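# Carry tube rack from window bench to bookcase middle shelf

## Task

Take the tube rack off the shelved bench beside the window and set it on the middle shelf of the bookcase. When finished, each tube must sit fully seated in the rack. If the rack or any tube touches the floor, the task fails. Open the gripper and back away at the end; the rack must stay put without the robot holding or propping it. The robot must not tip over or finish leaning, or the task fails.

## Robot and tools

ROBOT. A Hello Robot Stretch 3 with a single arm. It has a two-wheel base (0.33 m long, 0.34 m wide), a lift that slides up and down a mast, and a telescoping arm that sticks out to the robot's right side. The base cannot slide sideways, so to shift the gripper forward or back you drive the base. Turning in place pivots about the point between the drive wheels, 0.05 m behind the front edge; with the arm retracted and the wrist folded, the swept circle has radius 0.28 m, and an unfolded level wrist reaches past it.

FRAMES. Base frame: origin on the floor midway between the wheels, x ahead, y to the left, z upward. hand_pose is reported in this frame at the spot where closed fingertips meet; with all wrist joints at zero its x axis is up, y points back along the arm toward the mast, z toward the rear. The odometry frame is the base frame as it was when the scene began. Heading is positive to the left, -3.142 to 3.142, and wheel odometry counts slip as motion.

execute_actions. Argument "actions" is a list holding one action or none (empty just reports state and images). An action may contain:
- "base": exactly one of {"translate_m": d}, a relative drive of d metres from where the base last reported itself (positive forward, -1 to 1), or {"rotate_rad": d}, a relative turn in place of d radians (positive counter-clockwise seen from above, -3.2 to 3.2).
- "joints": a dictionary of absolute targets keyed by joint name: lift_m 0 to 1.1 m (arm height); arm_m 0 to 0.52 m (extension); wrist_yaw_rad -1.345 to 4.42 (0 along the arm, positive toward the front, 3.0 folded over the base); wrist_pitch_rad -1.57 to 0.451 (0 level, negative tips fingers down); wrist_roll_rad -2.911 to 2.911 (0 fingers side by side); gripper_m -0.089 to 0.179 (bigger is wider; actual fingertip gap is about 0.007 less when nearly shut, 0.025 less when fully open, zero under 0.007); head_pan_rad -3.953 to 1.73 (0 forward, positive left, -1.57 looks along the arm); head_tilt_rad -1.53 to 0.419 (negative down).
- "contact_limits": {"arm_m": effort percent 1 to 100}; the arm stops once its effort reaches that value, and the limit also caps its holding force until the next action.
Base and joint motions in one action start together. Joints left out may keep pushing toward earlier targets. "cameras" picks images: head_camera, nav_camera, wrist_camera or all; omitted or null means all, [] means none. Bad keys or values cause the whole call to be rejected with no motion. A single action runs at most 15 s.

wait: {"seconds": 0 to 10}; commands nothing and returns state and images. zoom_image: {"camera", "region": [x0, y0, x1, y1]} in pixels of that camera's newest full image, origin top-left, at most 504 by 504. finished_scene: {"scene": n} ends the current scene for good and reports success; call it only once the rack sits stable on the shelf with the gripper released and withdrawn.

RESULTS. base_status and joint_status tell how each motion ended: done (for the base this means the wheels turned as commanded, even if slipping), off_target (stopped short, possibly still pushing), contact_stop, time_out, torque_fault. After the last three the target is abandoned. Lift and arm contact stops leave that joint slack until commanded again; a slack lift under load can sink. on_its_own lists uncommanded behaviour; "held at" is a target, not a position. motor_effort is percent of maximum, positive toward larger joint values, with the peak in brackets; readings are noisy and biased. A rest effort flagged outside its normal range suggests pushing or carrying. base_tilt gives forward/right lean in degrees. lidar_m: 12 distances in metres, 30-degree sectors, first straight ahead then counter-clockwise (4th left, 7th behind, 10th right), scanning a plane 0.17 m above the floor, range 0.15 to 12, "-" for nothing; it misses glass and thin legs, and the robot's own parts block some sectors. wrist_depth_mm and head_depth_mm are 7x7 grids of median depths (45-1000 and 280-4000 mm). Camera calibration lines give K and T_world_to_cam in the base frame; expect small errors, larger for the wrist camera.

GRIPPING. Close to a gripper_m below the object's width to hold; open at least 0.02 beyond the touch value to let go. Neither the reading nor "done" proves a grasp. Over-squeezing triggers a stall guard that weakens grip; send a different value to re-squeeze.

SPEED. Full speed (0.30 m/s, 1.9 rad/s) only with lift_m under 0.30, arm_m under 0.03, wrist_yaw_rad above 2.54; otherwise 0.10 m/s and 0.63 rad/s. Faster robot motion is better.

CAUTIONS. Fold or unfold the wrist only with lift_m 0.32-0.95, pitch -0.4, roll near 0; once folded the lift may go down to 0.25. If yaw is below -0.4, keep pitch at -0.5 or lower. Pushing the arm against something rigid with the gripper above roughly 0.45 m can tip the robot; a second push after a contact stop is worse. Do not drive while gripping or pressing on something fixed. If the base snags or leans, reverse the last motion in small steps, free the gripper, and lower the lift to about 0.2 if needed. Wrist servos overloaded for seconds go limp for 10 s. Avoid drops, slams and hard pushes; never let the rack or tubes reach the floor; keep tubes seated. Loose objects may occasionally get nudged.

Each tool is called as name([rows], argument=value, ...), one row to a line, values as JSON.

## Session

execute_actions(actions=[])

Scene clock: 0.00 s.
base_odometry: x=+0.000 y=+0.000 heading=+0.000 (m, m, rad; odometry frame)
turned_by_wheels: +0.000 (rad since the last result)
turned_by_imu: +0.000 (rad since the last result)
base_tilt: forward=-0.1 right=+2.7 (deg)
lidar_m: 1.40 2.11 1.40 1.31 1.70 2.47 1.90 2.16 1.75 1.73 1.95 1.64
head_depth_mm: 1841 1983 1959 1949 1941 1492 1898 / 1829 2014 1991 1981 1966 1624 1864 / 1824 2035 2009 2007 1973 1627 1862 / 1815 2060 2041 2030 2016 1634 1869 / 1805 2088 2065 2051 2046 1659 1867 / 1801 2111 2098 2083 2073 2072 1286 / 1794 2142 2125 2101 2097 2077 2071
base_status: not commanded
joint_positions: lift_m=+0.431 arm_m=+0.001 wrist_yaw_rad=+2.990 wrist_pitch_rad=-0.596 wrist_roll_rad=-0.002 gripper_m=+0.037 head_pan_rad=-0.005 head_tilt_rad=-0.017
joint_status: not commanded
motor_effort: left_wheel=+0 right_wheel=+0 lift_m=+22 arm_m=+0 wrist_yaw_rad=+0 wrist_pitch_rad=+4 wrist_roll_rad=+0 gripper_m=+0 head_pan_rad=+1 head_tilt_rad=+2 (%)
hand_pose: x=+0.0087 y=+0.0501 z=+0.4055 quat_wxyz=(+0.258, +0.689, +0.156, +0.659) (m; base frame)
wrist_depth_mm: - - - - - - - / - - - - - - - / - - - - - - - / 870 874 859 842 830 838 820 / 742 723 - 715 717 702 697 / 626 623 - 614 620 610 601 / 548 559 - - 542 536 526
pictures: head_camera (sideways: a quarter turn clockwise sets it upright), nav_camera (sideways: a quarter turn counterclockwise sets it upright), wrist_camera
camera_calibration (this result's frames):
head_camera: T_world_to_cam=[[-0.00869014, 0.0448381, -0.998956, 1.32189], [-0.0544362, 0.997492, 0.0452459, -0.0525511], [0.998479, 0.0547726, -0.00622752, -0.0446093], [0, 0, 0, 1]] pos_world=[0.0531681, -0.00440837, 1.32261]
nav_camera: T_world_to_cam=[[-0.0499821, 0.0152754, 0.998633, -1.25301], [-0.0486875, -0.998732, 0.01284, 0.0356414], [0.997563, -0.0479792, 0.0506624, -0.103891], [0, 0, 0, 1]] pos_world=[0.0427449, 0.0497519, 1.25611]
wrist_camera: T_world_to_cam=[[0.983742, -0.179112, -0.0130324, 0.00375375], [-0.127541, -0.645723, -0.752844, 0.380028], [0.126428, 0.742267, -0.65807, 0.389677], [0, 0, 0, 1]] pos_world=[-0.00448947, -0.0431792, 0.542585]
Images, in order (width x height): head_camera 896x504, nav_camera 672x504, wrist_camera 644x364.

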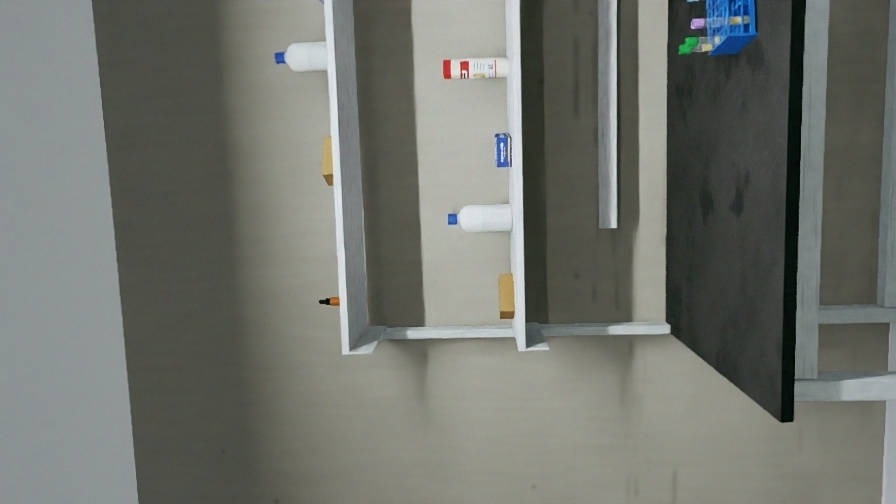

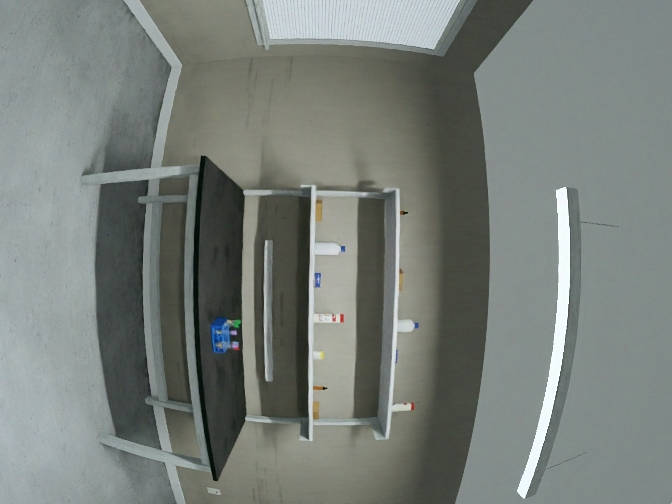

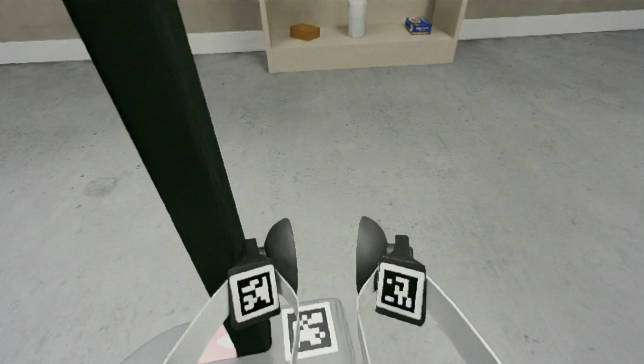

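execute_actions([
  {"base":{"rotate_rad":-0.7},"joints":{"lift_m":0.28}},
], cameras=[])

execute_actions([
  {"base":{"translate_m":1.0}},
], cameras=[])

execute_actions([
  {"base":{"translate_m":0.3}},
], cameras=[])

execute_actions([
  {"base":{"rotate_rad":2.19},"joints":{"head_pan_rad":-1.1,"head_tilt_rad":-0.6}},
], cameras=[])

execute_actions([
  {"joints":{"lift_m":0.93,"wrist_pitch_rad":-0.4}},
], cameras=[])

execute_actions([
  {"joints":{"arm_m":0.3,"wrist_yaw_rad":1.57,"wrist_pitch_rad":-0.25,"gripper_m":0.179}},
], cameras=["wrist_camera","head_camera"])

Scene clock: 3.20 s.
base_odometry: x=+0.000 y=+0.000 heading=-0.700 (m, m, rad; odometry frame)
turned_by_wheels: -0.700 (rad since the last result)
turned_by_imu: -0.699 (rad since the last result)
base_tilt: forward=-0.1 right=+2.6 (deg)
lidar_m: 1.65 1.98 1.39 1.45 1.31 1.61 2.07 1.90 2.15 1.84 1.73 1.75
head_depth_mm: 1844 2494 2545 2558 2576 2501 2340 / 1835 2636 2791 2734 2731 2762 2456 / 1816 2563 2647 2592 2560 2528 2354 / 1816 2425 2446 2426 2386 1634 2296 / 1813 2283 2277 2276 2239 1656 2175 / 1794 2162 2125 2120 2100 1668 1994 / 1796 2047 2014 2012 1963 1687 1900
base_status: done
joint_positions: lift_m=+0.280 arm_m=+0.001 wrist_yaw_rad=+2.990 wrist_pitch_rad=-0.598 wrist_roll_rad=-0.002 gripper_m=+0.037 head_pan_rad=-0.005 head_tilt_rad=-0.017
joint_status: all done
motor_effort: left_wheel=+3(11) right_wheel=-2(10) lift_m=+17(19) arm_m=+0(0) wrist_yaw_rad=+1(0) wrist_pitch_rad=+4(4) wrist_roll_rad=+0(0) gripper_m=+0(0) head_pan_rad=+1(0) head_tilt_rad=+3(2) (%)
hand_pose: x=+0.0087 y=+0.0499 z=+0.2548 quat_wxyz=(+0.259, +0.689, +0.157, +0.659) (m; base frame)
wrist_depth_mm: - - - - - - - / - - 992 991 974 927 918 / 783 759 766 759 748 740 726 / 624 619 611 608 599 601 594 / 528 518 - 542 509 503 494 / 465 - - - 441 439 436 / - - - - 386 381 380
pictures: none
No camera images: the call's "cameras" was empty. Leave "cameras" out to get every camera's image.

Scene clock: 8.13 s.
base_odometry: x=+0.765 y=-0.644 heading=-0.700 (m, m, rad; odometry frame)
turned_by_wheels: +0.000 (rad since the last result)
turned_by_imu: -0.001 (rad since the last result)
base_tilt: forward=-0.1 right=+2.8 (deg)
lidar_m: 0.65 1.17 1.19 1.14 1.89 2.03 2.83 2.82 1.81 1.22 1.12 1.13
head_depth_mm: 1803 1856 1830 1820 1807 1791 1784 / 1749 1762 1741 1711 1698 1664 1641 / 1629 1627 1613 1586 1574 1551 1536 / 1532 1517 1494 1482 1463 1451 1432 / 1429 1407 1398 1383 1366 1354 1344 / 1341 1328 1306 1302 1270 1278 1163 / 1263 1239 1209 1214 1170 1190 1085
base_status: done
joint_positions: lift_m=+0.280 arm_m=+0.001 wrist_yaw_rad=+2.990 wrist_pitch_rad=-0.598 wrist_roll_rad=-0.002 gripper_m=+0.037 head_pan_rad=-0.005 head_tilt_rad=-0.017
joint_status: not commanded
motor_effort: left_wheel=+4(14) right_wheel=-3(6) lift_m=+18(18) arm_m=+0(0) wrist_yaw_rad=+0(1) wrist_pitch_rad=+4(4) wrist_roll_rad=+0(0) gripper_m=+0(1) head_pan_rad=+1(1) head_tilt_rad=+2(3) (%)
hand_pose: x=+0.0087 y=+0.0498 z=+0.2548 quat_wxyz=(+0.259, +0.689, +0.157, +0.659) (m; base frame)
wrist_depth_mm: - - - - - - 976 / - - 993 974 968 938 936 / 777 778 757 747 745 732 718 / 622 620 613 606 598 599 598 / 525 526 - 554 502 503 502 / 464 - - - 441 438 433 / - - - - 387 388 381
pictures: none
No camera images: the call's "cameras" was empty. Leave "cameras" out to get every camera's image.

Scene clock: 10.97 s.
base_odometry: x=+0.995 y=-0.837 heading=-0.700 (m, m, rad; odometry frame)
turned_by_wheels: +0.000 (rad since the last result)
turned_by_imu: +0.000 (rad since the last result)
base_tilt: forward=-0.1 right=+2.8 (deg)
lidar_m: 0.35 0.93 0.95 1.20 2.36 2.10 3.05 3.11 1.55 1.04 0.93 0.93
head_depth_mm: 1580 1551 1535 1511 1494 1469 1444 / 1446 1420 1404 1390 1368 1352 1336 / 1330 1321 1300 1287 1269 1254 1238 / 1238 1224 1211 1200 1188 1172 1163 / 1158 1146 1133 1120 1107 1098 1086 / 1086 1074 1060 1055 1041 1033 1019 / 1023 791 1001 993 973 971 965
base_status: done
joint_positions: lift_m=+0.280 arm_m=+0.001 wrist_yaw_rad=+2.990 wrist_pitch_rad=-0.598 wrist_roll_rad=-0.002 gripper_m=+0.037 head_pan_rad=-0.005 head_tilt_rad=-0.017
joint_status: not commanded
motor_effort: left_wheel=+4(15) right_wheel=-2(7) lift_m=+18(18) arm_m=+0(0) wrist_yaw_rad=+1(1) wrist_pitch_rad=+4(4) wrist_roll_rad=+0(0) gripper_m=+0(0) head_pan_rad=+0(1) head_tilt_rad=+2(2) (%)
hand_pose: x=+0.0087 y=+0.0498 z=+0.2547 quat_wxyz=(+0.259, +0.689, +0.157, +0.659) (m; base frame)
wrist_depth_mm: - - - - - 899 753 / - - 973 969 976 932 844 / 772 767 775 748 734 728 714 / 620 626 613 605 602 601 597 / 528 529 - 544 514 508 501 / 465 - - - 441 434 432 / - - - - 383 385 377
pictures: none
No camera images: the call's "cameras" was empty. Leave "cameras" out to get every camera's image.

Scene clock: 13.43 s.
base_odometry: x=+0.995 y=-0.837 heading=+1.490 (m, m, rad; odometry frame)
turned_by_wheels: +2.190 (rad since the last result)
turned_by_imu: +2.183 (rad since the last result)
base_tilt: forward=+0.0 right=+2.8 (deg)
lidar_m: 1.22 2.27 3.09 3.17 1.55 1.04 0.93 0.95 0.35 0.93 0.97 1.23
head_depth_mm: 846 929 985 1002 766 623 523 / 874 975 1044 1009 774 626 526 / 932 1029 1106 1021 777 630 530 / 832 1086 1188 1032 785 632 531 / 1027 1150 1272 1047 762 637 546 / 1052 1218 1329 1053 715 642 578 / 1026 1304 1412 1065 740 647 1249
base_status: done
joint_positions: lift_m=+0.280 arm_m=+0.001 wrist_yaw_rad=+2.990 wrist_pitch_rad=-0.598 wrist_roll_rad=-0.002 gripper_m=+0.037 head_pan_rad=-1.093 head_tilt_rad=-0.593
joint_status: all done
motor_effort: left_wheel=-3(12) right_wheel=+3(10) lift_m=+18(18) arm_m=-1(0) wrist_yaw_rad=+0(0) wrist_pitch_rad=+4(4) wrist_roll_rad=+0(0) gripper_m=+0(0) head_pan_rad=-3(48) head_tilt_rad=-4(37) (%)
hand_pose: x=+0.0087 y=+0.0498 z=+0.2547 quat_wxyz=(+0.259, +0.689, +0.157, +0.659) (m; base frame)
wrist_depth_mm: - - - - - - - / - - - 976 964 918 943 / 786 770 765 756 733 732 725 / 636 611 617 613 598 597 595 / 527 521 - 541 512 498 499 / 465 - - - 442 435 433 / - - - - 387 383 384
pictures: none
No camera images: the call's "cameras" was empty. Leave "cameras" out to get every camera's image.

Scene clock: 20.17 s.
base_odometry: x=+0.995 y=-0.837 heading=+1.490 (m, m, rad; odometry frame)
turned_by_wheels: +0.000 (rad since the last result)
turned_by_imu: +0.001 (rad since the last result)
base_tilt: forward=+0.1 right=+2.9 (deg)
lidar_m: 1.22 2.28 3.09 3.35 1.54 1.04 0.93 0.95 0.35 0.93 0.97 1.23
head_depth_mm: 848 929 989 1003 769 624 - / 872 975 1037 1011 772 626 539 / 934 1029 1111 1021 779 630 529 / 834 1082 1185 1029 783 634 532 / 1030 1150 1277 1043 761 637 547 / 1053 1224 1333 1054 713 641 579 / 1022 1302 1414 1066 739 646 1251
base_status: not commanded
joint_positions: lift_m=+0.930 arm_m=+0.001 wrist_yaw_rad=+2.990 wrist_pitch_rad=-0.420 wrist_roll_rad=-0.002 gripper_m=+0.037 head_pan_rad=-1.093 head_tilt_rad=-0.593
joint_status: all done
motor_effort: left_wheel=-3(3) right_wheel=+3(3) lift_m=+25(25) arm_m=-1(0) wrist_yaw_rad=+1(1) wrist_pitch_rad=+6(7) wrist_roll_rad=+0(0) gripper_m=+0(1) head_pan_rad=-3(3) head_tilt_rad=-4(3) (%)
hand_pose: x=+0.0126 y=+0.0755 z=+0.9421 quat_wxyz=(+0.199, +0.700, +0.095, +0.679) (m; base frame)
wrist_depth_mm: - - - - - - - / - - - - - - - / - - - - - - - / - - - - - - - / - - - - - - - / - - - - - - - / - - - - - - -
pictures: none
No camera images: the call's "cameras" was empty. Leave "cameras" out to get every camera's image.

Scene clock: 23.60 s.
base_odometry: x=+0.995 y=-0.837 heading=+1.490 (m, m, rad; odometry frame)
turned_by_wheels: +0.000 (rad since the last result)
turned_by_imu: +0.000 (rad since the last result)
base_tilt: forward=+0.1 right=+2.8 (deg)
lidar_m: 1.22 2.27 3.11 3.35 1.55 1.04 0.93 0.95 0.35 0.93 0.97 1.23
head_depth_mm: 847 932 987 1053 744 623 525 / 873 978 1042 1054 749 627 527 / 933 1027 1107 1024 756 629 529 / 832 1086 1185 1035 773 633 532 / 1028 1148 1280 1043 763 638 546 / 1052 1216 1331 1053 726 642 577 / 1024 1303 1418 1062 738 646 1252
base_status: not commanded
joint_positions: lift_m=+0.930 arm_m=+0.300 wrist_yaw_rad=+1.571 wrist_pitch_rad=-0.272 wrist_roll_rad=-0.002 gripper_m=+0.179 head_pan_rad=-1.093 head_tilt_rad=-0.593
joint_status: all done
motor_effort: left_wheel=-3(3) right_wheel=+3(3) lift_m=+26(25) arm_m=+2(5) wrist_yaw_rad=+0(5) wrist_pitch_rad=+6(8) wrist_roll_rad=+0(0) gripper_m=+0(86) head_pan_rad=-3(4) head_tilt_rad=-4(3) (%)
hand_pose: x=+0.2190 y=-0.4448 z=+0.9765 quat_wxyz=(+0.564, +0.563, -0.427, +0.428) (m; base frame)
wrist_depth_mm: - - - - - - 719 / - - - - - - 719 / - - - - - - 661 / - - - 845 829 807 700 / - - 644 523 595 601 572 / - - 472 416 462 456 470 / - - 385 383 378 374 354
pictures: head_camera (sideways: a quarter turn clockwise sets it upright), wrist_camera
camera_calibration (this result's frames):
head_camera: T_world_to_cam=[[-0.213836, 0.510518, -0.832854, 1.10619], [0.873876, 0.481013, 0.0704792, -0.0910202], [0.436594, -0.71274, -0.548987, 0.665218], [0, 0, 0, 1]] pos_world=[0.0256538, -0.0468197, 1.2929]
wrist_camera: T_world_to_cam=[[-0.0228062, -0.99951, -0.0214502, -0.420571], [-0.383009, 0.028554, -0.923303, 1.03949], [0.923463, -0.0128414, -0.383473, 0.327612], [0, 0, 0, 1]] pos_world=[0.0860055, -0.44584, 1.07637]
Images, in order (width x height): head_camera 896x504, wrist_camera 644x364.

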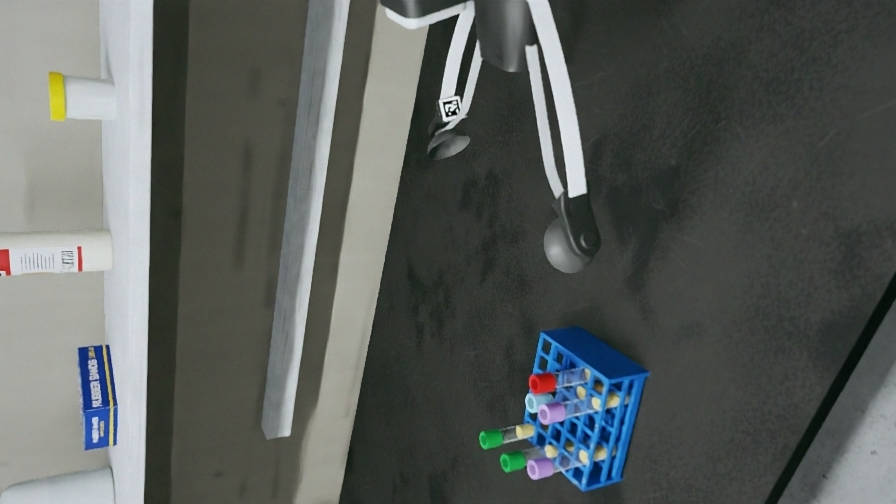

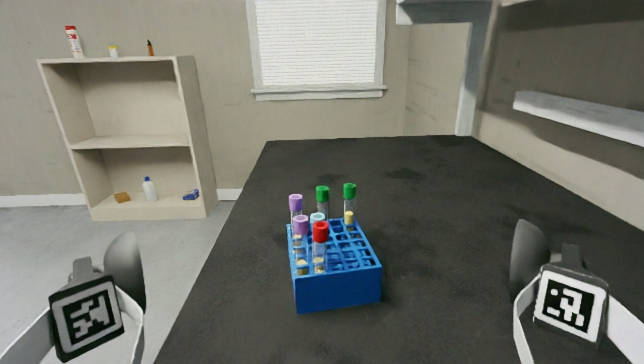

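execute_actions([
  {"base":{"translate_m":0.16},"joints":{"arm_m":0.325,"lift_m":0.735,"head_tilt_rad":-0.9}},
], cameras=["wrist_camera"])

Scene clock: 28.97 s.
base_odometry: x=+1.007 y=-0.678 heading=+1.490 (m, m, rad; odometry frame)
turned_by_wheels: +0.000 (rad since the last result)
turned_by_imu: +0.000 (rad since the last result)
base_tilt: forward=-0.1 right=+2.6 (deg)
lidar_m: 1.07 2.13 3.04 2.98 1.65 1.19 1.09 0.46 0.97 0.93 0.96 1.07
head_depth_mm: 872 983 818 - 584 511 1114 / 917 1017 825 686 586 534 1122 / 943 1049 834 708 591 1204 1126 / 1008 1057 839 663 594 1250 1132 / 1057 1073 848 672 610 1281 1141 / 1173 1084 856 705 642 1293 1144 / 1243 1092 867 714 1423 1295 1150
base_status: done
joint_positions: lift_m=+0.735 arm_m=+0.325 wrist_yaw_rad=+1.571 wrist_pitch_rad=-0.271 wrist_roll_rad=-0.002 gripper_m=+0.179 head_pan_rad=-1.093 head_tilt_rad=-0.889
joint_status: all done
motor_effort: left_wheel=-3(6) right_wheel=+3(7) lift_m=+17(23) arm_m=+2(0) wrist_yaw_rad=-2(1) wrist_pitch_rad=+6(6) wrist_roll_rad=+0(0) gripper_m=+1(0) head_pan_rad=-3(3) head_tilt_rad=-6(29) (%)
hand_pose: x=+0.2191 y=-0.4698 z=+0.7821 quat_wxyz=(+0.564, +0.562, -0.427, +0.428) (m; base frame)
wrist_depth_mm: - - - - - 929 638 / - - 240 - - 971 670 / - - 490 284 498 490 473 / - 330 188 182 283 302 298 / 250 234 185 192 211 225 216 / 192 179 179 177 174 172 178 / - 147 146 144 143 142 134
pictures: wrist_camera
camera_calibration (this result's frames):
wrist_camera: T_world_to_cam=[[-0.0227949, -0.99951, -0.0214615, -0.449722], [-0.382543, 0.0285536, -0.923497, 0.860726], [0.923657, -0.0128411, -0.383006, 0.252271], [0, 0, 0, 1]] pos_world=[0.0860015, -0.470839, 0.881847]
Images, in order (width x height): wrist_camera 644x364.

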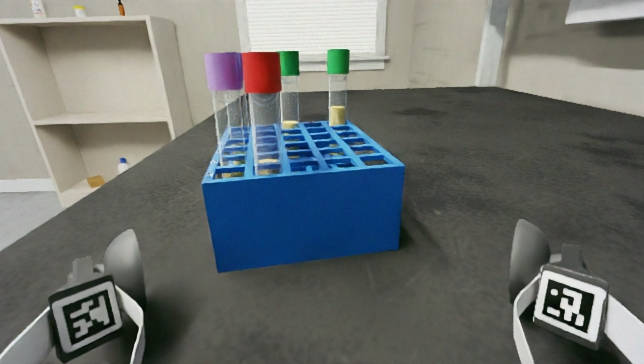

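Height matches. Yaw slightly left, advance.

execute_actions([
  {"base":{"translate_m":0.095},"joints":{"arm_m":0.33,"wrist_yaw_rad":1.68}},
], cameras=["wrist_camera"])

execute_actions([
  {"joints":{"gripper_m":0.084}},
], cameras=[])

execute_actions([
  {"joints":{"lift_m":0.79}},
], cameras=["wrist_camera","head_camera"])

Scene clock: 31.30 s.
base_odometry: x=+1.015 y=-0.583 heading=+1.490 (m, m, rad; odometry frame)
turned_by_wheels: +0.000 (rad since the last result)
turned_by_imu: +0.000 (rad since the last result)
base_tilt: forward=-0.1 right=+2.7 (deg)
lidar_m: 1.85 2.04 2.97 3.06 1.72 1.28 1.18 0.53 0.97 0.93 0.96 0.97
head_depth_mm: 871 981 821 - 584 511 1119 / 915 1011 823 671 586 533 1123 / 946 1046 833 622 584 1202 1128 / 1011 1059 839 648 594 1257 1129 / 1083 1071 851 701 610 1279 1137 / 1170 1082 856 706 643 1290 1149 / 1189 1092 863 713 1402 1296 1151
base_status: done
joint_positions: lift_m=+0.735 arm_m=+0.330 wrist_yaw_rad=+1.678 wrist_pitch_rad=-0.271 wrist_roll_rad=-0.002 gripper_m=+0.179 head_pan_rad=-1.093 head_tilt_rad=-0.889
joint_status: all done
motor_effort: left_wheel=-4(7) right_wheel=+3(7) lift_m=+18(18) arm_m=+2(3) wrist_yaw_rad=+3(6) wrist_pitch_rad=+6(6) wrist_roll_rad=+0(0) gripper_m=+0(1) head_pan_rad=-4(3) head_tilt_rad=-7(6) (%)
hand_pose: x=+0.2177 y=-0.4492 z=+0.7821 quat_wxyz=(+0.540, +0.584, -0.396, +0.458) (m; base frame)
wrist_depth_mm: - - - - - - 790 / - - 74 - - - 760 / - - 96 516 503 484 474 / - - 190 194 203 304 297 / - 236 127 125 132 219 217 / 191 94 97 92 94 94 177 / - 94 93 96 99 102 134
pictures: wrist_camera
camera_calibration (this result's frames):
wrist_camera: T_world_to_cam=[[0.0840079, -0.996234, -0.0214616, -0.450904], [-0.383405, -0.0124362, -0.923496, 0.841393], [0.919752, 0.0858095, -0.383006, 0.298953], [0, 0, 0, 1]] pos_world=[0.0855116, -0.464395, 0.881847]
Images, in order (width x height): wrist_camera 644x364.

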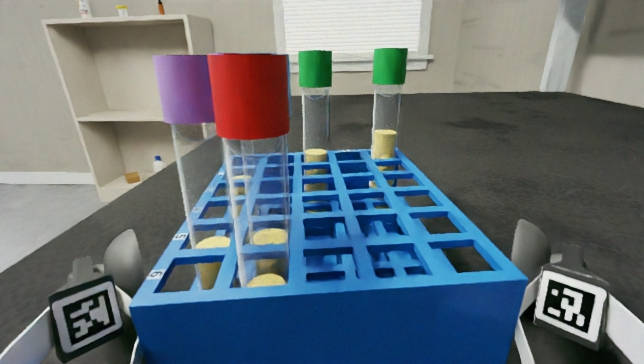

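Scene clock: 32.73 s.
base_odometry: x=+1.015 y=-0.583 heading=+1.490 (m, m, rad; odometry frame)
turned_by_wheels: +0.000 (rad since the last result)
turned_by_imu: +0.000 (rad since the last result)
base_tilt: forward=+0.1 right=+2.8 (deg)
lidar_m: 1.85 2.04 2.98 3.07 1.73 1.28 1.18 0.53 0.97 0.93 0.96 0.97
head_depth_mm: 873 981 818 - 583 513 1119 / 914 1014 827 694 588 533 1118 / 946 1045 832 622 591 1201 1126 / 1011 1058 839 650 594 1251 1133 / 1085 1071 849 702 609 1278 1134 / 1165 1084 855 707 641 1290 1144 / 1189 1095 866 714 1400 1297 1148
base_status: not commanded
joint_positions: lift_m=+0.735 arm_m=+0.330 wrist_yaw_rad=+1.679 wrist_pitch_rad=-0.271 wrist_roll_rad=-0.002 gripper_m=+0.085 head_pan_rad=-1.093 head_tilt_rad=-0.889
joint_status: all done
motor_effort: left_wheel=-4(4) right_wheel=+3(3) lift_m=+18(18) arm_m=+1(1) wrist_yaw_rad=+1(3) wrist_pitch_rad=+6(6) wrist_roll_rad=+0(0) gripper_m=-22(96) head_pan_rad=-3(4) head_tilt_rad=-6(6) (%)
hand_pose: x=+0.2177 y=-0.4488 z=+0.7821 quat_wxyz=(+0.540, +0.585, -0.396, +0.458) (m; base frame)
wrist_depth_mm: - - - - - - 777 / - - 103 203 - - 760 / - - 475 460 503 496 470 / - - 199 193 191 302 298 / - 235 132 130 119 207 217 / 184 190 102 111 122 129 171 / 154 142 110 120 133 137 141
pictures: none
No camera images: the call's "cameras" was empty. Leave "cameras" out to get every camera's image.

Scene clock: 34.07 s.
base_odometry: x=+1.015 y=-0.583 heading=+1.490 (m, m, rad; odometry frame)
turned_by_wheels: +0.000 (rad since the last result)
turned_by_imu: +0.000 (rad since the last result)
base_tilt: forward=+0.1 right=+2.7 (deg)
lidar_m: 1.84 2.04 2.98 3.06 1.73 1.28 1.18 0.53 0.97 0.93 0.96 0.97
head_depth_mm: 870 983 845 648 582 511 1119 / 918 1015 826 685 587 532 1120 / 947 1045 833 619 591 1201 1125 / 1013 1057 840 636 594 1249 1131 / 1087 1070 846 686 611 1281 1139 / 1164 1082 857 709 642 1293 1146 / 1188 1089 863 713 1404 1295 1154
base_status: not commanded
joint_positions: lift_m=+0.790 arm_m=+0.330 wrist_yaw_rad=+1.679 wrist_pitch_rad=-0.279 wrist_roll_rad=-0.002 gripper_m=+0.088 head_pan_rad=-1.093 head_tilt_rad=-0.889
joint_status: all done
motor_effort: left_wheel=-3(4) right_wheel=+2(3) lift_m=+26(23) arm_m=+2(2) wrist_yaw_rad=+1(2) wrist_pitch_rad=+8(8) wrist_roll_rad=+0(0) gripper_m=-20(22) head_pan_rad=-3(3) head_tilt_rad=-6(5) (%)
hand_pose: x=+0.2170 y=-0.4489 z=+0.8348 quat_wxyz=(+0.542, +0.586, -0.394, +0.456) (m; base frame)
wrist_depth_mm: - - - - - - 788 / - - - - - - 808 / - - 139 649 707 687 666 / - - 462 446 439 429 423 / - - 240 139 127 314 311 / - 274 106 114 123 130 246 / 231 204 106 113 122 190 202
pictures: head_camera (sideways: a quarter turn clockwise sets it upright), wrist_camera
camera_calibration (this result's frames):
head_camera: T_world_to_cam=[[-0.314405, 0.704898, -0.635821, 0.850003], [0.883859, 0.461728, 0.0748337, -0.096722], [0.346326, -0.538449, -0.7682, 0.950904], [0, 0, 0, 1]] pos_world=[0.0234109, -0.0424931, 1.27817]
wrist_camera: T_world_to_cam=[[0.0853547, -0.996123, -0.0212939, -0.449808], [-0.390384, -0.0137724, -0.920549, 0.888229], [0.916687, 0.086886, -0.390046, 0.326819], [0, 0, 0, 1]] pos_world=[0.0855527, -0.464227, 0.935555]
Images, in order (width x height): head_camera 896x504, wrist_camera 644x364.

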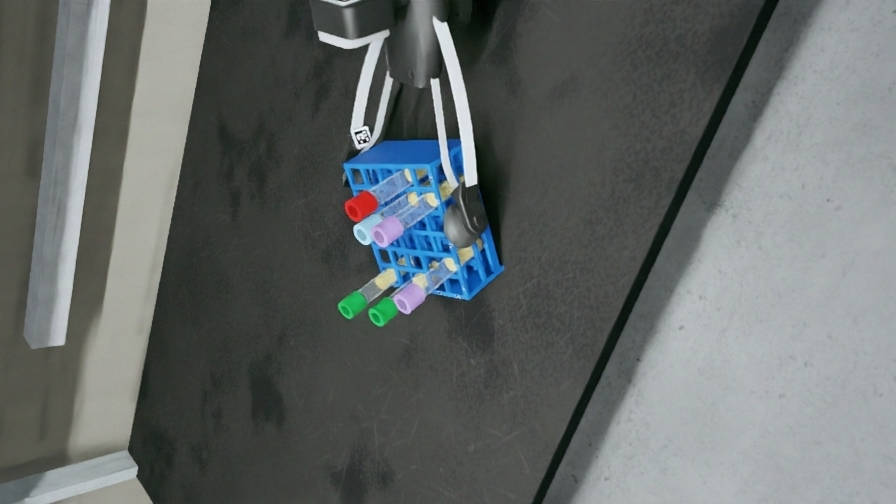

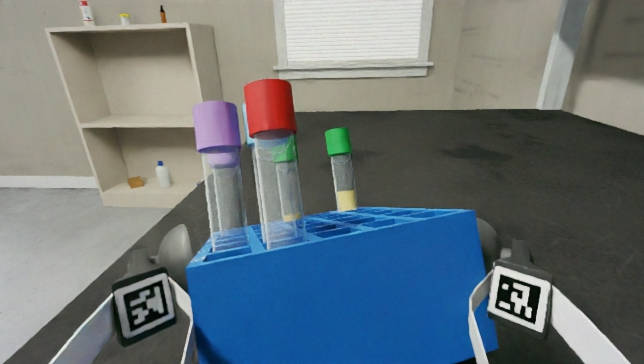

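Squeezed out. Regrasp deeper and lower.

execute_actions([
  {"joints":{"lift_m":0.735}},
], cameras=[])

execute_actions([
  {"joints":{"gripper_m":0.179,"lift_m":0.725}},
], cameras=[])

execute_actions([
  {"base":{"translate_m":0.045}},
], cameras=["wrist_camera"])

execute_actions([
  {"joints":{"gripper_m":0.075}},
], cameras=[])

execute_actions([
  {"joints":{"lift_m":0.79,"gripper_m":0.082}},
], cameras=["wrist_camera","head_camera"])

Scene clock: 35.63 s.
base_odometry: x=+1.015 y=-0.583 heading=+1.490 (m, m, rad; odometry frame)
turned_by_wheels: +0.000 (rad since the last result)
turned_by_imu: +0.000 (rad since the last result)
base_tilt: forward=+0.0 right=+2.7 (deg)
lidar_m: 1.84 2.04 2.98 3.08 1.72 1.28 1.18 0.53 0.97 0.93 0.96 0.97
head_depth_mm: 870 980 819 - 584 511 1114 / 919 1015 823 694 587 533 1121 / 943 1046 831 622 590 1202 1133 / 1009 1053 841 649 594 1255 1132 / 1085 1073 849 700 610 1278 1137 / 1164 1082 854 706 642 1290 1148 / 1191 1094 863 713 1402 1296 1156
base_status: not commanded
joint_positions: lift_m=+0.735 arm_m=+0.330 wrist_yaw_rad=+1.679 wrist_pitch_rad=-0.273 wrist_roll_rad=-0.003 gripper_m=+0.088 head_pan_rad=-1.093 head_tilt_rad=-0.889
joint_status: all done
motor_effort: left_wheel=-3(4) right_wheel=+3(3) lift_m=+18(24) arm_m=+2(1) wrist_yaw_rad=+1(1) wrist_pitch_rad=+7(9) wrist_roll_rad=+1(0) gripper_m=-21(21) head_pan_rad=-4(3) head_tilt_rad=-7(6) (%)
hand_pose: x=+0.2175 y=-0.4488 z=+0.7818 quat_wxyz=(+0.540, +0.585, -0.395, +0.458) (m; base frame)
wrist_depth_mm: - - - - - - 772 / - - 103 203 - - 761 / - - 470 461 498 487 467 / - - 198 183 190 301 294 / - 234 130 130 117 207 216 / 183 189 101 111 121 129 170 / 154 142 109 120 133 137 140
pictures: none
No camera images: the call's "cameras" was empty. Leave "cameras" out to get every camera's image.

Scene clock: 37.03 s.
base_odometry: x=+1.015 y=-0.583 heading=+1.490 (m, m, rad; odometry frame)
turned_by_wheels: +0.000 (rad since the last result)
turned_by_imu: +0.000 (rad since the last result)
base_tilt: forward=+0.1 right=+2.7 (deg)
lidar_m: 1.84 2.04 2.98 3.07 1.73 1.27 1.18 0.53 0.97 0.93 0.96 0.97
head_depth_mm: 872 982 819 - 584 513 1118 / 917 1014 824 686 586 533 1123 / 945 1045 833 621 590 1199 1124 / 1010 1056 839 649 594 1252 1134 / 1086 1070 847 687 610 1279 1134 / 1166 1087 858 709 641 1288 1145 / 1190 1094 863 713 1403 1296 1153
base_status: not commanded
joint_positions: lift_m=+0.725 arm_m=+0.330 wrist_yaw_rad=+1.683 wrist_pitch_rad=-0.253 wrist_roll_rad=-0.002 gripper_m=+0.179 head_pan_rad=-1.093 head_tilt_rad=-0.889
joint_status: all done
motor_effort: left_wheel=-2(4) right_wheel=+2(4) lift_m=+18(18) arm_m=+1(2) wrist_yaw_rad=-4(4) wrist_pitch_rad=+1(6) wrist_roll_rad=+0(0) gripper_m=+3(86) head_pan_rad=-4(4) head_tilt_rad=-6(6) (%)
hand_pose: x=+0.2192 y=-0.4477 z=+0.7766 quat_wxyz=(+0.535, +0.582, -0.400, +0.464) (m; base frame)
wrist_depth_mm: - - - - - - 775 / - - 104 204 - - 793 / - - 777 534 520 498 473 / - - 188 165 176 297 289 / - 233 116 108 115 124 209 / 184 172 101 110 121 134 169 / - 140 110 119 129 135 129
pictures: none
No camera images: the call's "cameras" was empty. Leave "cameras" out to get every camera's image.

Scene clock: 38.40 s.
base_odometry: x=+1.019 y=-0.538 heading=+1.490 (m, m, rad; odometry frame)
turned_by_wheels: +0.000 (rad since the last result)
turned_by_imu: +0.000 (rad since the last result)
base_tilt: forward=+0.0 right=+2.8 (deg)
lidar_m: 1.80 2.00 2.92 3.01 1.79 1.32 1.23 0.57 0.97 0.93 0.96 0.93
head_depth_mm: 871 981 817 - 583 511 1114 / 911 1016 825 666 585 532 1124 / 944 1046 832 647 590 1203 1125 / 1009 1058 840 644 593 1250 1133 / 1107 1069 850 702 609 1281 1136 / 1165 1085 856 707 641 1288 1146 / 1187 1098 863 714 1405 1300 1152
base_status: done
joint_positions: lift_m=+0.725 arm_m=+0.330 wrist_yaw_rad=+1.680 wrist_pitch_rad=-0.253 wrist_roll_rad=-0.002 gripper_m=+0.179 head_pan_rad=-1.093 head_tilt_rad=-0.889
joint_status: not commanded
motor_effort: left_wheel=-7(9) right_wheel=+7(11) lift_m=+17(17) arm_m=+1(1) wrist_yaw_rad=+1(4) wrist_pitch_rad=+1(1) wrist_roll_rad=+0(0) gripper_m=+1(2) head_pan_rad=-3(3) head_tilt_rad=-6(6) (%)
hand_pose: x=+0.2192 y=-0.4485 z=+0.7764 quat_wxyz=(+0.536, +0.581, -0.401, +0.463) (m; base frame)
wrist_depth_mm: - - 59 - - - 759 / - 75 61 - - - 768 / - - 429 469 510 495 474 / - 384 169 172 276 296 291 / - 213 114 117 120 201 209 / 184 88 92 86 87 96 169 / - 69 73 81 93 107 127
pictures: wrist_camera
camera_calibration (this result's frames):
wrist_camera: T_world_to_cam=[[0.0864225, -0.996016, -0.0219886, -0.450522], [-0.367007, -0.01131, -0.93015, 0.838852], [0.926195, 0.0884558, -0.366522, 0.282301], [0, 0, 0, 1]] pos_world=[0.0853343, -0.464211, 0.873821]
Images, in order (width x height): wrist_camera 644x364.

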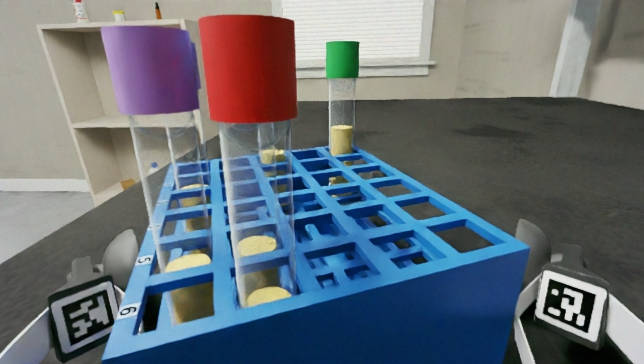

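Scene clock: 39.93 s.
base_odometry: x=+1.019 y=-0.538 heading=+1.490 (m, m, rad; odometry frame)
turned_by_wheels: +0.000 (rad since the last result)
turned_by_imu: +0.000 (rad since the last result)
base_tilt: forward=-0.1 right=+2.7 (deg)
lidar_m: 1.80 1.99 2.92 3.03 1.79 1.32 1.23 0.57 0.97 0.93 0.96 0.93
head_depth_mm: 873 985 818 - 582 512 1113 / 915 1013 824 701 587 533 1122 / 944 1044 833 628 591 1201 1127 / 1012 1057 838 647 595 1251 1133 / 1102 1069 847 702 610 1283 1136 / 1163 1079 856 707 641 1292 1147 / 1181 1095 862 712 1404 1294 1151
base_status: not commanded
joint_positions: lift_m=+0.725 arm_m=+0.330 wrist_yaw_rad=+1.673 wrist_pitch_rad=-0.249 wrist_roll_rad=-0.006 gripper_m=+0.076 head_pan_rad=-1.093 head_tilt_rad=-0.889
joint_status: all done
motor_effort: left_wheel=-5(7) right_wheel=+6(7) lift_m=+17(17) arm_m=+1(1) wrist_yaw_rad=+10(10) wrist_pitch_rad=+0(1) wrist_roll_rad=+2(2) gripper_m=-25(97) head_pan_rad=-3(3) head_tilt_rad=-7(6) (%)
hand_pose: x=+0.2198 y=-0.4502 z=+0.7776 quat_wxyz=(+0.537, +0.578, -0.403, +0.464) (m; base frame)
wrist_depth_mm: - - - - - - 756 / - - 90 79 - - 787 / - - 646 477 532 515 496 / - 355 172 175 197 303 298 / - 228 117 121 113 203 213 / 176 183 88 95 113 129 166 / 148 136 87 102 123 133 136
pictures: none
No camera images: the call's "cameras" was empty. Leave "cameras" out to get every camera's image.

Scene clock: 41.37 s.
base_odometry: x=+1.019 y=-0.538 heading=+1.490 (m, m, rad; odometry frame)
turned_by_wheels: +0.000 (rad since the last result)
turned_by_imu: +0.000 (rad since the last result)
base_tilt: forward=-0.1 right=+2.8 (deg)
lidar_m: 1.80 1.99 2.92 2.99 1.79 1.32 1.23 0.57 0.97 0.93 0.96 0.93
head_depth_mm: 872 982 841 649 582 511 1117 / 916 1014 830 684 586 533 1124 / 950 1045 834 627 589 1207 1122 / 1013 1056 840 620 596 1251 1137 / 1104 1067 848 700 609 1279 1137 / 1163 1079 857 706 641 1288 1144 / 1182 1093 863 712 1410 1300 1152
base_status: not commanded
joint_positions: lift_m=+0.790 arm_m=+0.330 wrist_yaw_rad=+1.678 wrist_pitch_rad=-0.291 wrist_roll_rad=-0.006 gripper_m=+0.086 head_pan_rad=-1.093 head_tilt_rad=-0.889
joint_status: gripper_m off_target (ended at +0.086, target +0.082); the others done
motor_effort: left_wheel=-3(6) right_wheel=+2(6) lift_m=+27(26) arm_m=+1(1) wrist_yaw_rad=+3(10) wrist_pitch_rad=+12(13) wrist_roll_rad=+2(3) gripper_m=-21(24) head_pan_rad=-3(3) head_tilt_rad=-6(6) (%)
hand_pose: x=+0.2158 y=-0.4494 z=+0.8318 quat_wxyz=(+0.545, +0.588, -0.389, +0.454) (m; base frame)
wrist_depth_mm: - - - - - - 758 / - - 112 - - - 801 / - - 210 621 675 657 633 / - - 437 236 429 416 412 / - - 122 108 118 292 305 / - 264 91 103 118 129 242 / 222 199 92 104 119 194 200
pictures: head_camera (sideways: a quarter turn clockwise sets it upright), wrist_camera
camera_calibration (this result's frames):
head_camera: T_world_to_cam=[[-0.314408, 0.704904, -0.635813, 0.849992], [0.88386, 0.461727, 0.0748337, -0.0967221], [0.346322, -0.538441, -0.768207, 0.950912], [0, 0, 0, 1]] pos_world=[0.0234108, -0.0424929, 1.27817]
wrist_camera: T_world_to_cam=[[0.0849594, -0.996238, -0.0170922, -0.453728], [-0.401195, -0.0185018, -0.915806, 0.881313], [0.912044, 0.0846636, -0.401258, 0.336066], [0, 0, 0, 1]] pos_world=[0.0856198, -0.464167, 0.934205]
Images, in order (width x height): head_camera 896x504, wrist_camera 644x364.

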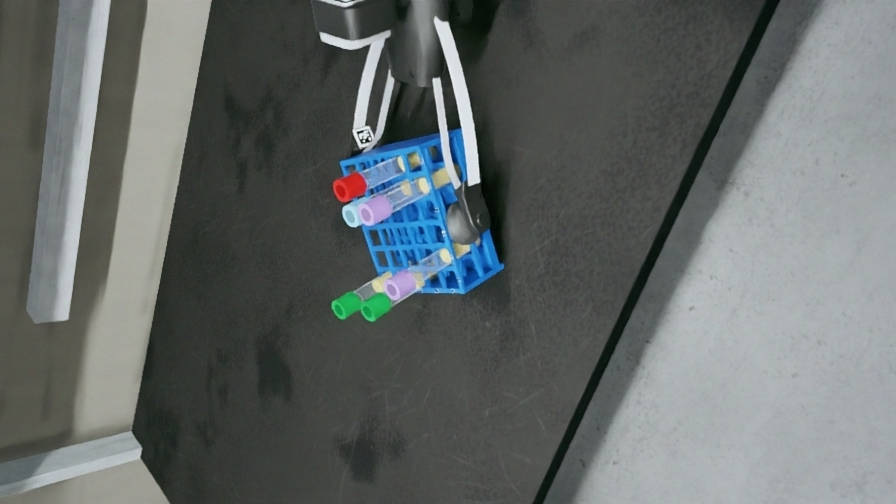

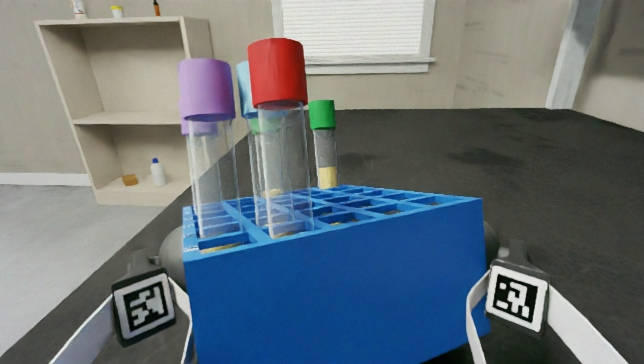

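execute_actions([
  {"joints":{"lift_m":0.73}},
], cameras=[])

execute_actions([
  {"joints":{"gripper_m":0.179}},
], cameras=[])

execute_actions([
  {"base":{"translate_m":0.04},"joints":{"wrist_yaw_rad":1.86,"arm_m":0.365}},
], cameras=["wrist_camera","head_camera"])

Scene clock: 42.87 s.
base_odometry: x=+1.019 y=-0.538 heading=+1.490 (m, m, rad; odometry frame)
turned_by_wheels: +0.000 (rad since the last result)
turned_by_imu: +0.000 (rad since the last result)
base_tilt: forward=+0.0 right=+2.8 (deg)
lidar_m: 1.80 2.00 2.91 3.00 1.79 1.32 1.23 0.57 0.97 0.93 0.96 0.93
head_depth_mm: 869 981 818 - 583 512 1114 / 911 1016 826 695 586 533 1122 / 946 1045 832 622 590 1197 1129 / 1012 1060 837 648 594 1252 1133 / 1104 1069 848 701 610 1278 1140 / 1166 1082 857 707 643 1293 1147 / 1187 1095 863 713 1409 1299 1154
base_status: not commanded
joint_positions: lift_m=+0.730 arm_m=+0.330 wrist_yaw_rad=+1.678 wrist_pitch_rad=-0.262 wrist_roll_rad=+0.003 gripper_m=+0.089 head_pan_rad=-1.093 head_tilt_rad=-0.889
joint_status: all done
on_its_own: gripper_m is held at +0.088, not at your +0.082, by its stall guard, which is not easing now
motor_effort: left_wheel=-4(4) right_wheel=+4(3) lift_m=+17(22) arm_m=+1(1) wrist_yaw_rad=+3(3) wrist_pitch_rad=+4(12) wrist_roll_rad=-3(3) gripper_m=-20(21) head_pan_rad=-3(3) head_tilt_rad=-6(6) (%)
hand_pose: x=+0.2185 y=-0.4490 z=+0.7792 quat_wxyz=(+0.537, +0.584, -0.400, +0.459) (m; base frame)
wrist_depth_mm: - - - - - - 764 / - - 91 196 - - 764 / - - 539 469 505 481 465 / - - 179 177 198 295 289 / - 232 122 126 115 202 211 / 180 - 91 99 116 - 166 / 152 139 91 106 126 133 137
pictures: none
No camera images: the call's "cameras" was empty. Leave "cameras" out to get every camera's image.

Scene clock: 44.27 s.
base_odometry: x=+1.019 y=-0.538 heading=+1.490 (m, m, rad; odometry frame)
turned_by_wheels: +0.000 (rad since the last result)
turned_by_imu: +0.000 (rad since the last result)
base_tilt: forward=+0.1 right=+2.7 (deg)
lidar_m: 1.80 1.99 2.91 3.01 1.79 1.32 1.23 0.57 0.97 0.93 0.96 0.93
head_depth_mm: 872 989 818 - 583 511 1115 / 912 1015 824 686 586 533 1118 / 945 1044 834 624 579 1205 1119 / 1009 1056 838 647 593 1245 1129 / 1105 1070 848 701 610 1280 1136 / 1170 1081 858 708 641 1286 1144 / 1187 1096 863 714 1403 1294 1156
base_status: not commanded
joint_positions: lift_m=+0.730 arm_m=+0.330 wrist_yaw_rad=+1.678 wrist_pitch_rad=-0.266 wrist_roll_rad=+0.003 gripper_m=+0.179 head_pan_rad=-1.093 head_tilt_rad=-0.889
joint_status: all done
motor_effort: left_wheel=-3(3) right_wheel=+3(3) lift_m=+17(18) arm_m=+1(1) wrist_yaw_rad=+2(2) wrist_pitch_rad=+5(5) wrist_roll_rad=-3(3) gripper_m=+1(84) head_pan_rad=-3(3) head_tilt_rad=-6(6) (%)
hand_pose: x=+0.2181 y=-0.4490 z=+0.7783 quat_wxyz=(+0.538, +0.585, -0.399, +0.458) (m; base frame)
wrist_depth_mm: - - - - - - 746 / - - 92 197 - - 755 / - - 523 459 493 471 462 / - 350 175 169 198 293 287 / - 229 122 122 114 191 209 / 186 167 91 99 115 153 170 / - 138 92 106 127 136 129
pictures: none
No camera images: the call's "cameras" was empty. Leave "cameras" out to get every camera's image.

Scene clock: 45.97 s.
base_odometry: x=+1.022 y=-0.498 heading=+1.490 (m, m, rad; odometry frame)
turned_by_wheels: +0.000 (rad since the last result)
turned_by_imu: +0.000 (rad since the last result)
base_tilt: forward=+0.0 right=+2.8 (deg)
lidar_m: 1.76 1.96 2.85 3.00 1.85 1.35 1.27 0.61 0.97 0.93 0.96 0.89
head_depth_mm: 870 985 818 650 583 511 1116 / 913 1015 827 652 586 532 1127 / 946 1046 833 622 581 1204 1129 / 1008 1055 841 646 595 1251 1136 / 1101 1071 848 702 611 1286 1138 / 1168 1082 857 709 641 1291 1143 / 1213 1097 863 714 1402 1301 1149
base_status: done
joint_positions: lift_m=+0.730 arm_m=+0.365 wrist_yaw_rad=+1.859 wrist_pitch_rad=-0.267 wrist_roll_rad=+0.002 gripper_m=+0.179 head_pan_rad=-1.093 head_tilt_rad=-0.889
joint_status: all done
motor_effort: left_wheel=-3(6) right_wheel=+3(7) lift_m=+17(18) arm_m=+2(2) wrist_yaw_rad=+1(11) wrist_pitch_rad=+5(5) wrist_roll_rad=-3(3) gripper_m=+1(1) head_pan_rad=-3(3) head_tilt_rad=-6(6) (%)
hand_pose: x=+0.2095 y=-0.4412 z=+0.7781 quat_wxyz=(+0.495, +0.619, -0.344, +0.505) (m; base frame)
wrist_depth_mm: - - - - - - - / - 78 64 860 - - - / - - 411 504 488 473 455 / - - 172 169 279 294 285 / - 214 118 122 147 210 209 / 186 92 96 87 93 104 171 / - 73 77 87 101 127 128
pictures: head_camera (sideways: a quarter turn clockwise sets it upright), wrist_camera
camera_calibration (this result's frames):
head_camera: T_world_to_cam=[[-0.314432, 0.704962, -0.635736, 0.849892], [0.883867, 0.461714, 0.0748341, -0.0967226], [0.346283, -0.538376, -0.76827, 0.950995], [0, 0, 0, 1]] pos_world=[0.0234094, -0.0424909, 1.27817]
wrist_camera: T_world_to_cam=[[0.26165, -0.964813, -0.025977, -0.462224], [-0.372542, -0.0761288, -0.924887, 0.805338], [0.890366, 0.251675, -0.379353, 0.380779], [0, 0, 0, 1]] pos_world=[0.0819309, -0.480482, 0.877289]
Images, in order (width x height): head_camera 896x504, wrist_camera 644x364.

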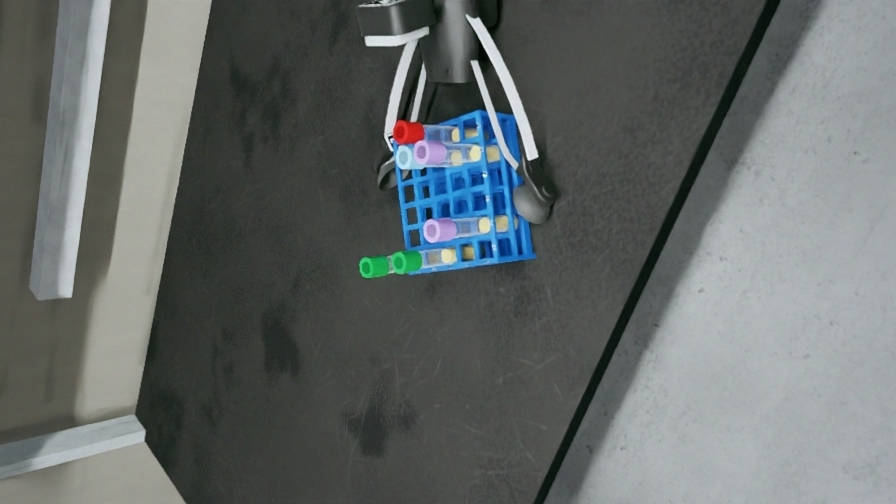

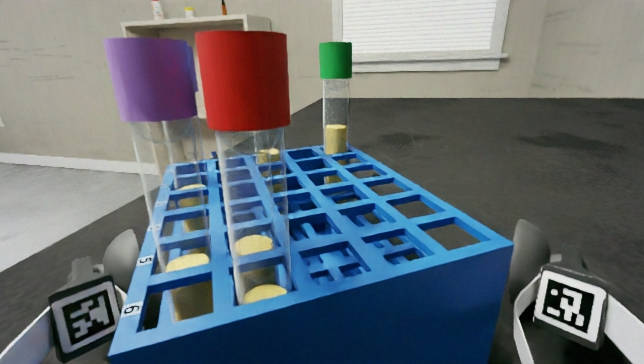

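execute_actions([
  {"base":{"translate_m":-0.08},"joints":{"arm_m":0.38}},
], cameras=[])

execute_actions([
  {"base":{"translate_m":0.04},"joints":{"wrist_yaw_rad":2.15,"arm_m":0.45}},
], cameras=["wrist_camera"])

Scene clock: 48.57 s.
base_odometry: x=+1.015 y=-0.578 heading=+1.490 (m, m, rad; odometry frame)
turned_by_wheels: +0.000 (rad since the last result)
turned_by_imu: +0.001 (rad since the last result)
base_tilt: forward=+0.0 right=+2.7 (deg)
lidar_m: 1.84 2.03 2.96 3.07 1.74 1.28 1.19 0.54 0.97 0.93 0.96 0.97
head_depth_mm: 869 979 835 - 583 511 1115 / 918 1014 824 685 587 533 1121 / 943 1044 837 672 580 1201 1129 / 1010 1057 842 651 595 1248 1133 / 1082 1071 850 652 610 1288 1138 / 1167 1083 856 708 641 1289 1144 / 1186 1097 863 714 1402 1299 1152
base_status: done
joint_positions: lift_m=+0.730 arm_m=+0.380 wrist_yaw_rad=+1.860 wrist_pitch_rad=-0.267 wrist_roll_rad=+0.002 gripper_m=+0.179 head_pan_rad=-1.093 head_tilt_rad=-0.889
joint_status: all done
motor_effort: left_wheel=-3(9) right_wheel=+2(6) lift_m=+17(18) arm_m=+2(2) wrist_yaw_rad=+0(1) wrist_pitch_rad=+5(5) wrist_roll_rad=-3(3) gripper_m=+0(1) head_pan_rad=-3(4) head_tilt_rad=-6(6) (%)
hand_pose: x=+0.2095 y=-0.4562 z=+0.7781 quat_wxyz=(+0.494, +0.619, -0.344, +0.505) (m; base frame)
wrist_depth_mm: - - - - - - - / - - - 852 - - - / - - - 260 486 467 454 / - - 270 163 177 293 285 / - 229 200 166 188 217 208 / 186 174 166 169 168 166 170 / - 142 141 139 138 136 129
pictures: none
No camera images: the call's "cameras" was empty. Leave "cameras" out to get every camera's image.

Scene clock: 50.70 s.
base_odometry: x=+1.019 y=-0.538 heading=+1.489 (m, m, rad; odometry frame)
turned_by_wheels: +0.000 (rad since the last result)
turned_by_imu: +0.000 (rad since the last result)
base_tilt: forward=+0.0 right=+2.9 (deg)
lidar_m: 1.80 2.00 2.91 3.01 1.79 1.32 1.23 0.57 0.97 0.93 0.96 0.93
head_depth_mm: 873 979 838 664 584 511 1116 / 919 1015 837 685 577 532 1120 / 945 1043 834 622 592 1206 1125 / 1010 1055 838 645 596 1251 1138 / 1101 1068 848 670 610 1284 1137 / 1163 1080 857 708 642 1291 1139 / 1179 1095 862 712 1406 1295 1156
base_status: done
joint_positions: lift_m=+0.730 arm_m=+0.450 wrist_yaw_rad=+2.148 wrist_pitch_rad=-0.268 wrist_roll_rad=+0.002 gripper_m=+0.179 head_pan_rad=-1.093 head_tilt_rad=-0.889
joint_status: all done
motor_effort: left_wheel=-3(5) right_wheel=+2(7) lift_m=+19(18) arm_m=+2(1) wrist_yaw_rad=+3(10) wrist_pitch_rad=+5(5) wrist_roll_rad=-3(3) gripper_m=-1(1) head_pan_rad=-3(4) head_tilt_rad=-6(6) (%)
hand_pose: x=+0.1805 y=-0.4635 z=+0.7779 quat_wxyz=(+0.417, +0.662, -0.251, +0.570) (m; base frame)
wrist_depth_mm: - - - - - - - / - - - - - - - / - - - 264 486 473 450 / - - 250 163 167 291 284 / 244 229 200 171 177 218 208 / 186 174 172 169 168 166 170 / - 142 141 139 138 136 128
pictures: wrist_camera
camera_calibration (this result's frames):
wrist_camera: T_world_to_cam=[[0.525117, -0.850634, -0.0259622, -0.470718], [-0.336018, -0.179211, -0.924649, 0.738138], [0.781885, 0.494273, -0.379935, 0.544629], [0, 0, 0, 1]] pos_world=[0.069373, -0.537321, 0.877221]
Images, in order (width x height): wrist_camera 644x364.

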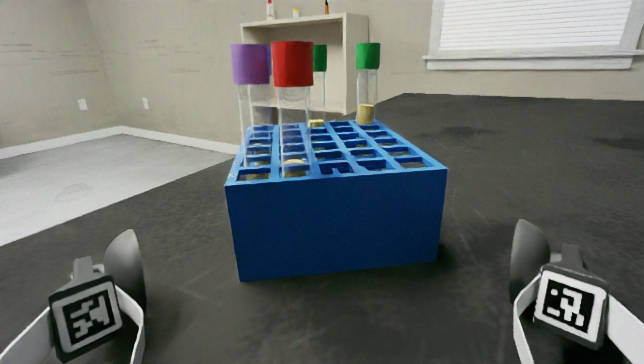

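execute_actions([
  {"base":{"translate_m":0.075},"joints":{"arm_m":0.41}},
], cameras=["wrist_camera"])

execute_actions([
  {"joints":{"gripper_m":0.075}},
], cameras=[])

execute_actions([
  {"joints":{"lift_m":0.79,"gripper_m":0.084}},
], cameras=["wrist_camera"])

Scene clock: 52.53 s.
base_odometry: x=+1.025 y=-0.463 heading=+1.489 (m, m, rad; odometry frame)
turned_by_wheels: +0.000 (rad since the last result)
turned_by_imu: +0.000 (rad since the last result)
base_tilt: forward=+0.0 right=+2.8 (deg)
lidar_m: 1.73 1.93 2.81 3.00 1.89 1.39 1.30 0.64 0.97 0.93 0.96 0.86
head_depth_mm: 870 983 821 658 582 512 1112 / 910 1013 824 610 575 532 1121 / 943 1046 832 618 589 1208 1128 / 1029 1056 842 666 594 1249 1132 / 1105 1073 847 701 611 1279 1141 / 1144 1087 855 708 631 1292 1145 / 1238 1094 865 713 1399 1300 1150
base_status: done
joint_positions: lift_m=+0.730 arm_m=+0.410 wrist_yaw_rad=+2.149 wrist_pitch_rad=-0.268 wrist_roll_rad=+0.002 gripper_m=+0.179 head_pan_rad=-1.093 head_tilt_rad=-0.889
joint_status: all done
motor_effort: left_wheel=-3(4) right_wheel=+3(7) lift_m=+18(18) arm_m=-2(4) wrist_yaw_rad=+1(3) wrist_pitch_rad=+5(5) wrist_roll_rad=-3(3) gripper_m=+1(0) head_pan_rad=-3(3) head_tilt_rad=-6(6) (%)
hand_pose: x=+0.1802 y=-0.4237 z=+0.7779 quat_wxyz=(+0.417, +0.662, -0.251, +0.571) (m; base frame)
wrist_depth_mm: - - - - - - - / - - 70 - - - - / - - - - 491 474 454 / - - 173 180 173 292 285 / - 227 119 118 142 201 208 / 185 88 87 89 92 95 169 / - 85 88 93 98 105 129
pictures: wrist_camera
camera_calibration (this result's frames):
wrist_camera: T_world_to_cam=[[0.526436, -0.849818, -0.0259579, -0.436674], [-0.335876, -0.179823, -0.924582, 0.744814], [0.781059, 0.495452, -0.380099, 0.525903], [0, 0, 0, 1]] pos_world=[0.0692849, -0.497718, 0.877201]
Images, in order (width x height): wrist_camera 644x364.

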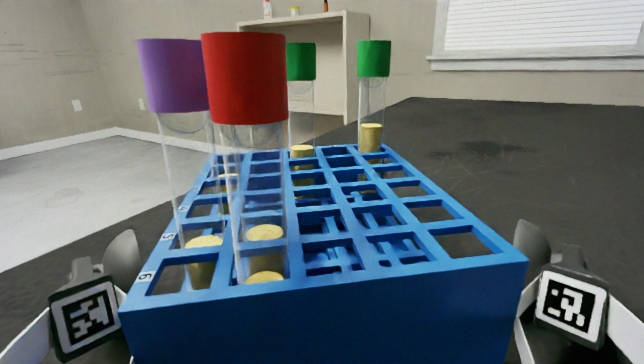

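Scene clock: 54.07 s.
base_odometry: x=+1.025 y=-0.463 heading=+1.489 (m, m, rad; odometry frame)
turned_by_wheels: +0.000 (rad since the last result)
turned_by_imu: +0.000 (rad since the last result)
base_tilt: forward=+0.1 right=+2.8 (deg)
lidar_m: 1.72 1.93 2.80 3.00 1.89 1.39 1.30 0.64 0.97 0.93 0.96 0.86
head_depth_mm: 872 981 820 658 583 512 1119 / 911 1011 823 645 586 531 1121 / 944 1043 831 614 578 1201 1129 / 1028 1060 840 635 590 1246 1133 / 1102 1071 850 701 610 1287 1142 / 1144 1081 851 707 632 1290 1147 / 1236 1095 863 712 1402 1295 1151
base_status: not commanded
joint_positions: lift_m=+0.730 arm_m=+0.410 wrist_yaw_rad=+2.146 wrist_pitch_rad=-0.265 wrist_roll_rad=+0.000 gripper_m=+0.076 head_pan_rad=-1.093 head_tilt_rad=-0.889
joint_status: all done
motor_effort: left_wheel=-4(3) right_wheel=+3(3) lift_m=+18(18) arm_m=-2(2) wrist_yaw_rad=+5(6) wrist_pitch_rad=+5(5) wrist_roll_rad=-1(3) gripper_m=-25(97) head_pan_rad=-4(4) head_tilt_rad=-6(6) (%)
hand_pose: x=+0.1809 y=-0.4243 z=+0.7785 quat_wxyz=(+0.417, +0.660, -0.252, +0.571) (m; base frame)
wrist_depth_mm: - - - - - - - / - - 94 198 - - - / - - - 595 500 486 464 / - - 174 169 208 294 289 / - 236 121 121 115 201 210 / 179 181 92 101 117 130 165 / 150 137 95 109 128 137 136
pictures: none
No camera images: the call's "cameras" was empty. Leave "cameras" out to get every camera's image.

Scene clock: 55.43 s.
base_odometry: x=+1.025 y=-0.463 heading=+1.489 (m, m, rad; odometry frame)
turned_by_wheels: +0.000 (rad since the last result)
turned_by_imu: +0.000 (rad since the last result)
base_tilt: forward=-0.1 right=+2.9 (deg)
lidar_m: 1.73 1.93 2.81 3.00 1.90 1.39 1.30 0.64 0.97 0.93 0.96 0.86
head_depth_mm: 870 985 839 665 582 511 1118 / 910 1014 827 636 586 533 1121 / 943 1045 831 575 579 1201 1129 / 1028 1056 841 649 593 1252 1130 / 1101 1070 847 687 609 1278 1141 / 1142 1082 857 706 631 1293 1147 / 1233 1098 864 714 1400 1298 1151
base_status: not commanded
joint_positions: lift_m=+0.790 arm_m=+0.410 wrist_yaw_rad=+2.148 wrist_pitch_rad=-0.291 wrist_roll_rad=+0.000 gripper_m=+0.088 head_pan_rad=-1.093 head_tilt_rad=-0.889
joint_status: all done
motor_effort: left_wheel=-4(4) right_wheel=+2(3) lift_m=+26(28) arm_m=-2(2) wrist_yaw_rad=+3(6) wrist_pitch_rad=+12(13) wrist_roll_rad=-1(1) gripper_m=-19(25) head_pan_rad=-3(3) head_tilt_rad=-7(6) (%)
hand_pose: x=+0.1786 y=-0.4251 z=+0.8318 quat_wxyz=(+0.424, +0.664, -0.243, +0.566) (m; base frame)
wrist_depth_mm: - - - - - - - / - - 122 - - - - / - - 132 - 669 648 631 / - - - 432 427 414 404 / - - 139 113 123 306 303 / - - 97 107 121 - 239 / 227 200 98 107 120 193 199
pictures: wrist_camera
camera_calibration (this result's frames):
wrist_camera: T_world_to_cam=[[0.525529, -0.850465, -0.0229844, -0.438204], [-0.352741, -0.193227, -0.915553, 0.783628], [0.774205, 0.489257, -0.40154, 0.564833], [0, 0, 0, 1]] pos_world=[0.0694105, -0.497608, 0.934184]
Images, in order (width x height): wrist_camera 644x364.

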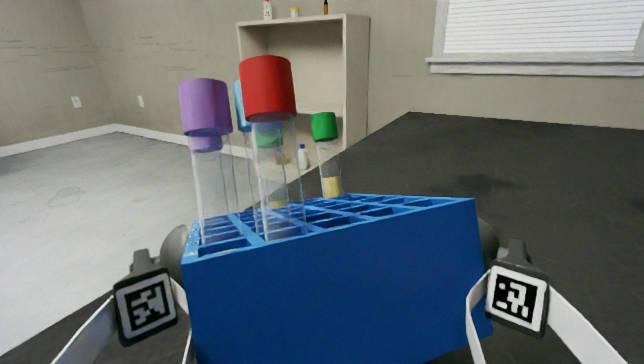

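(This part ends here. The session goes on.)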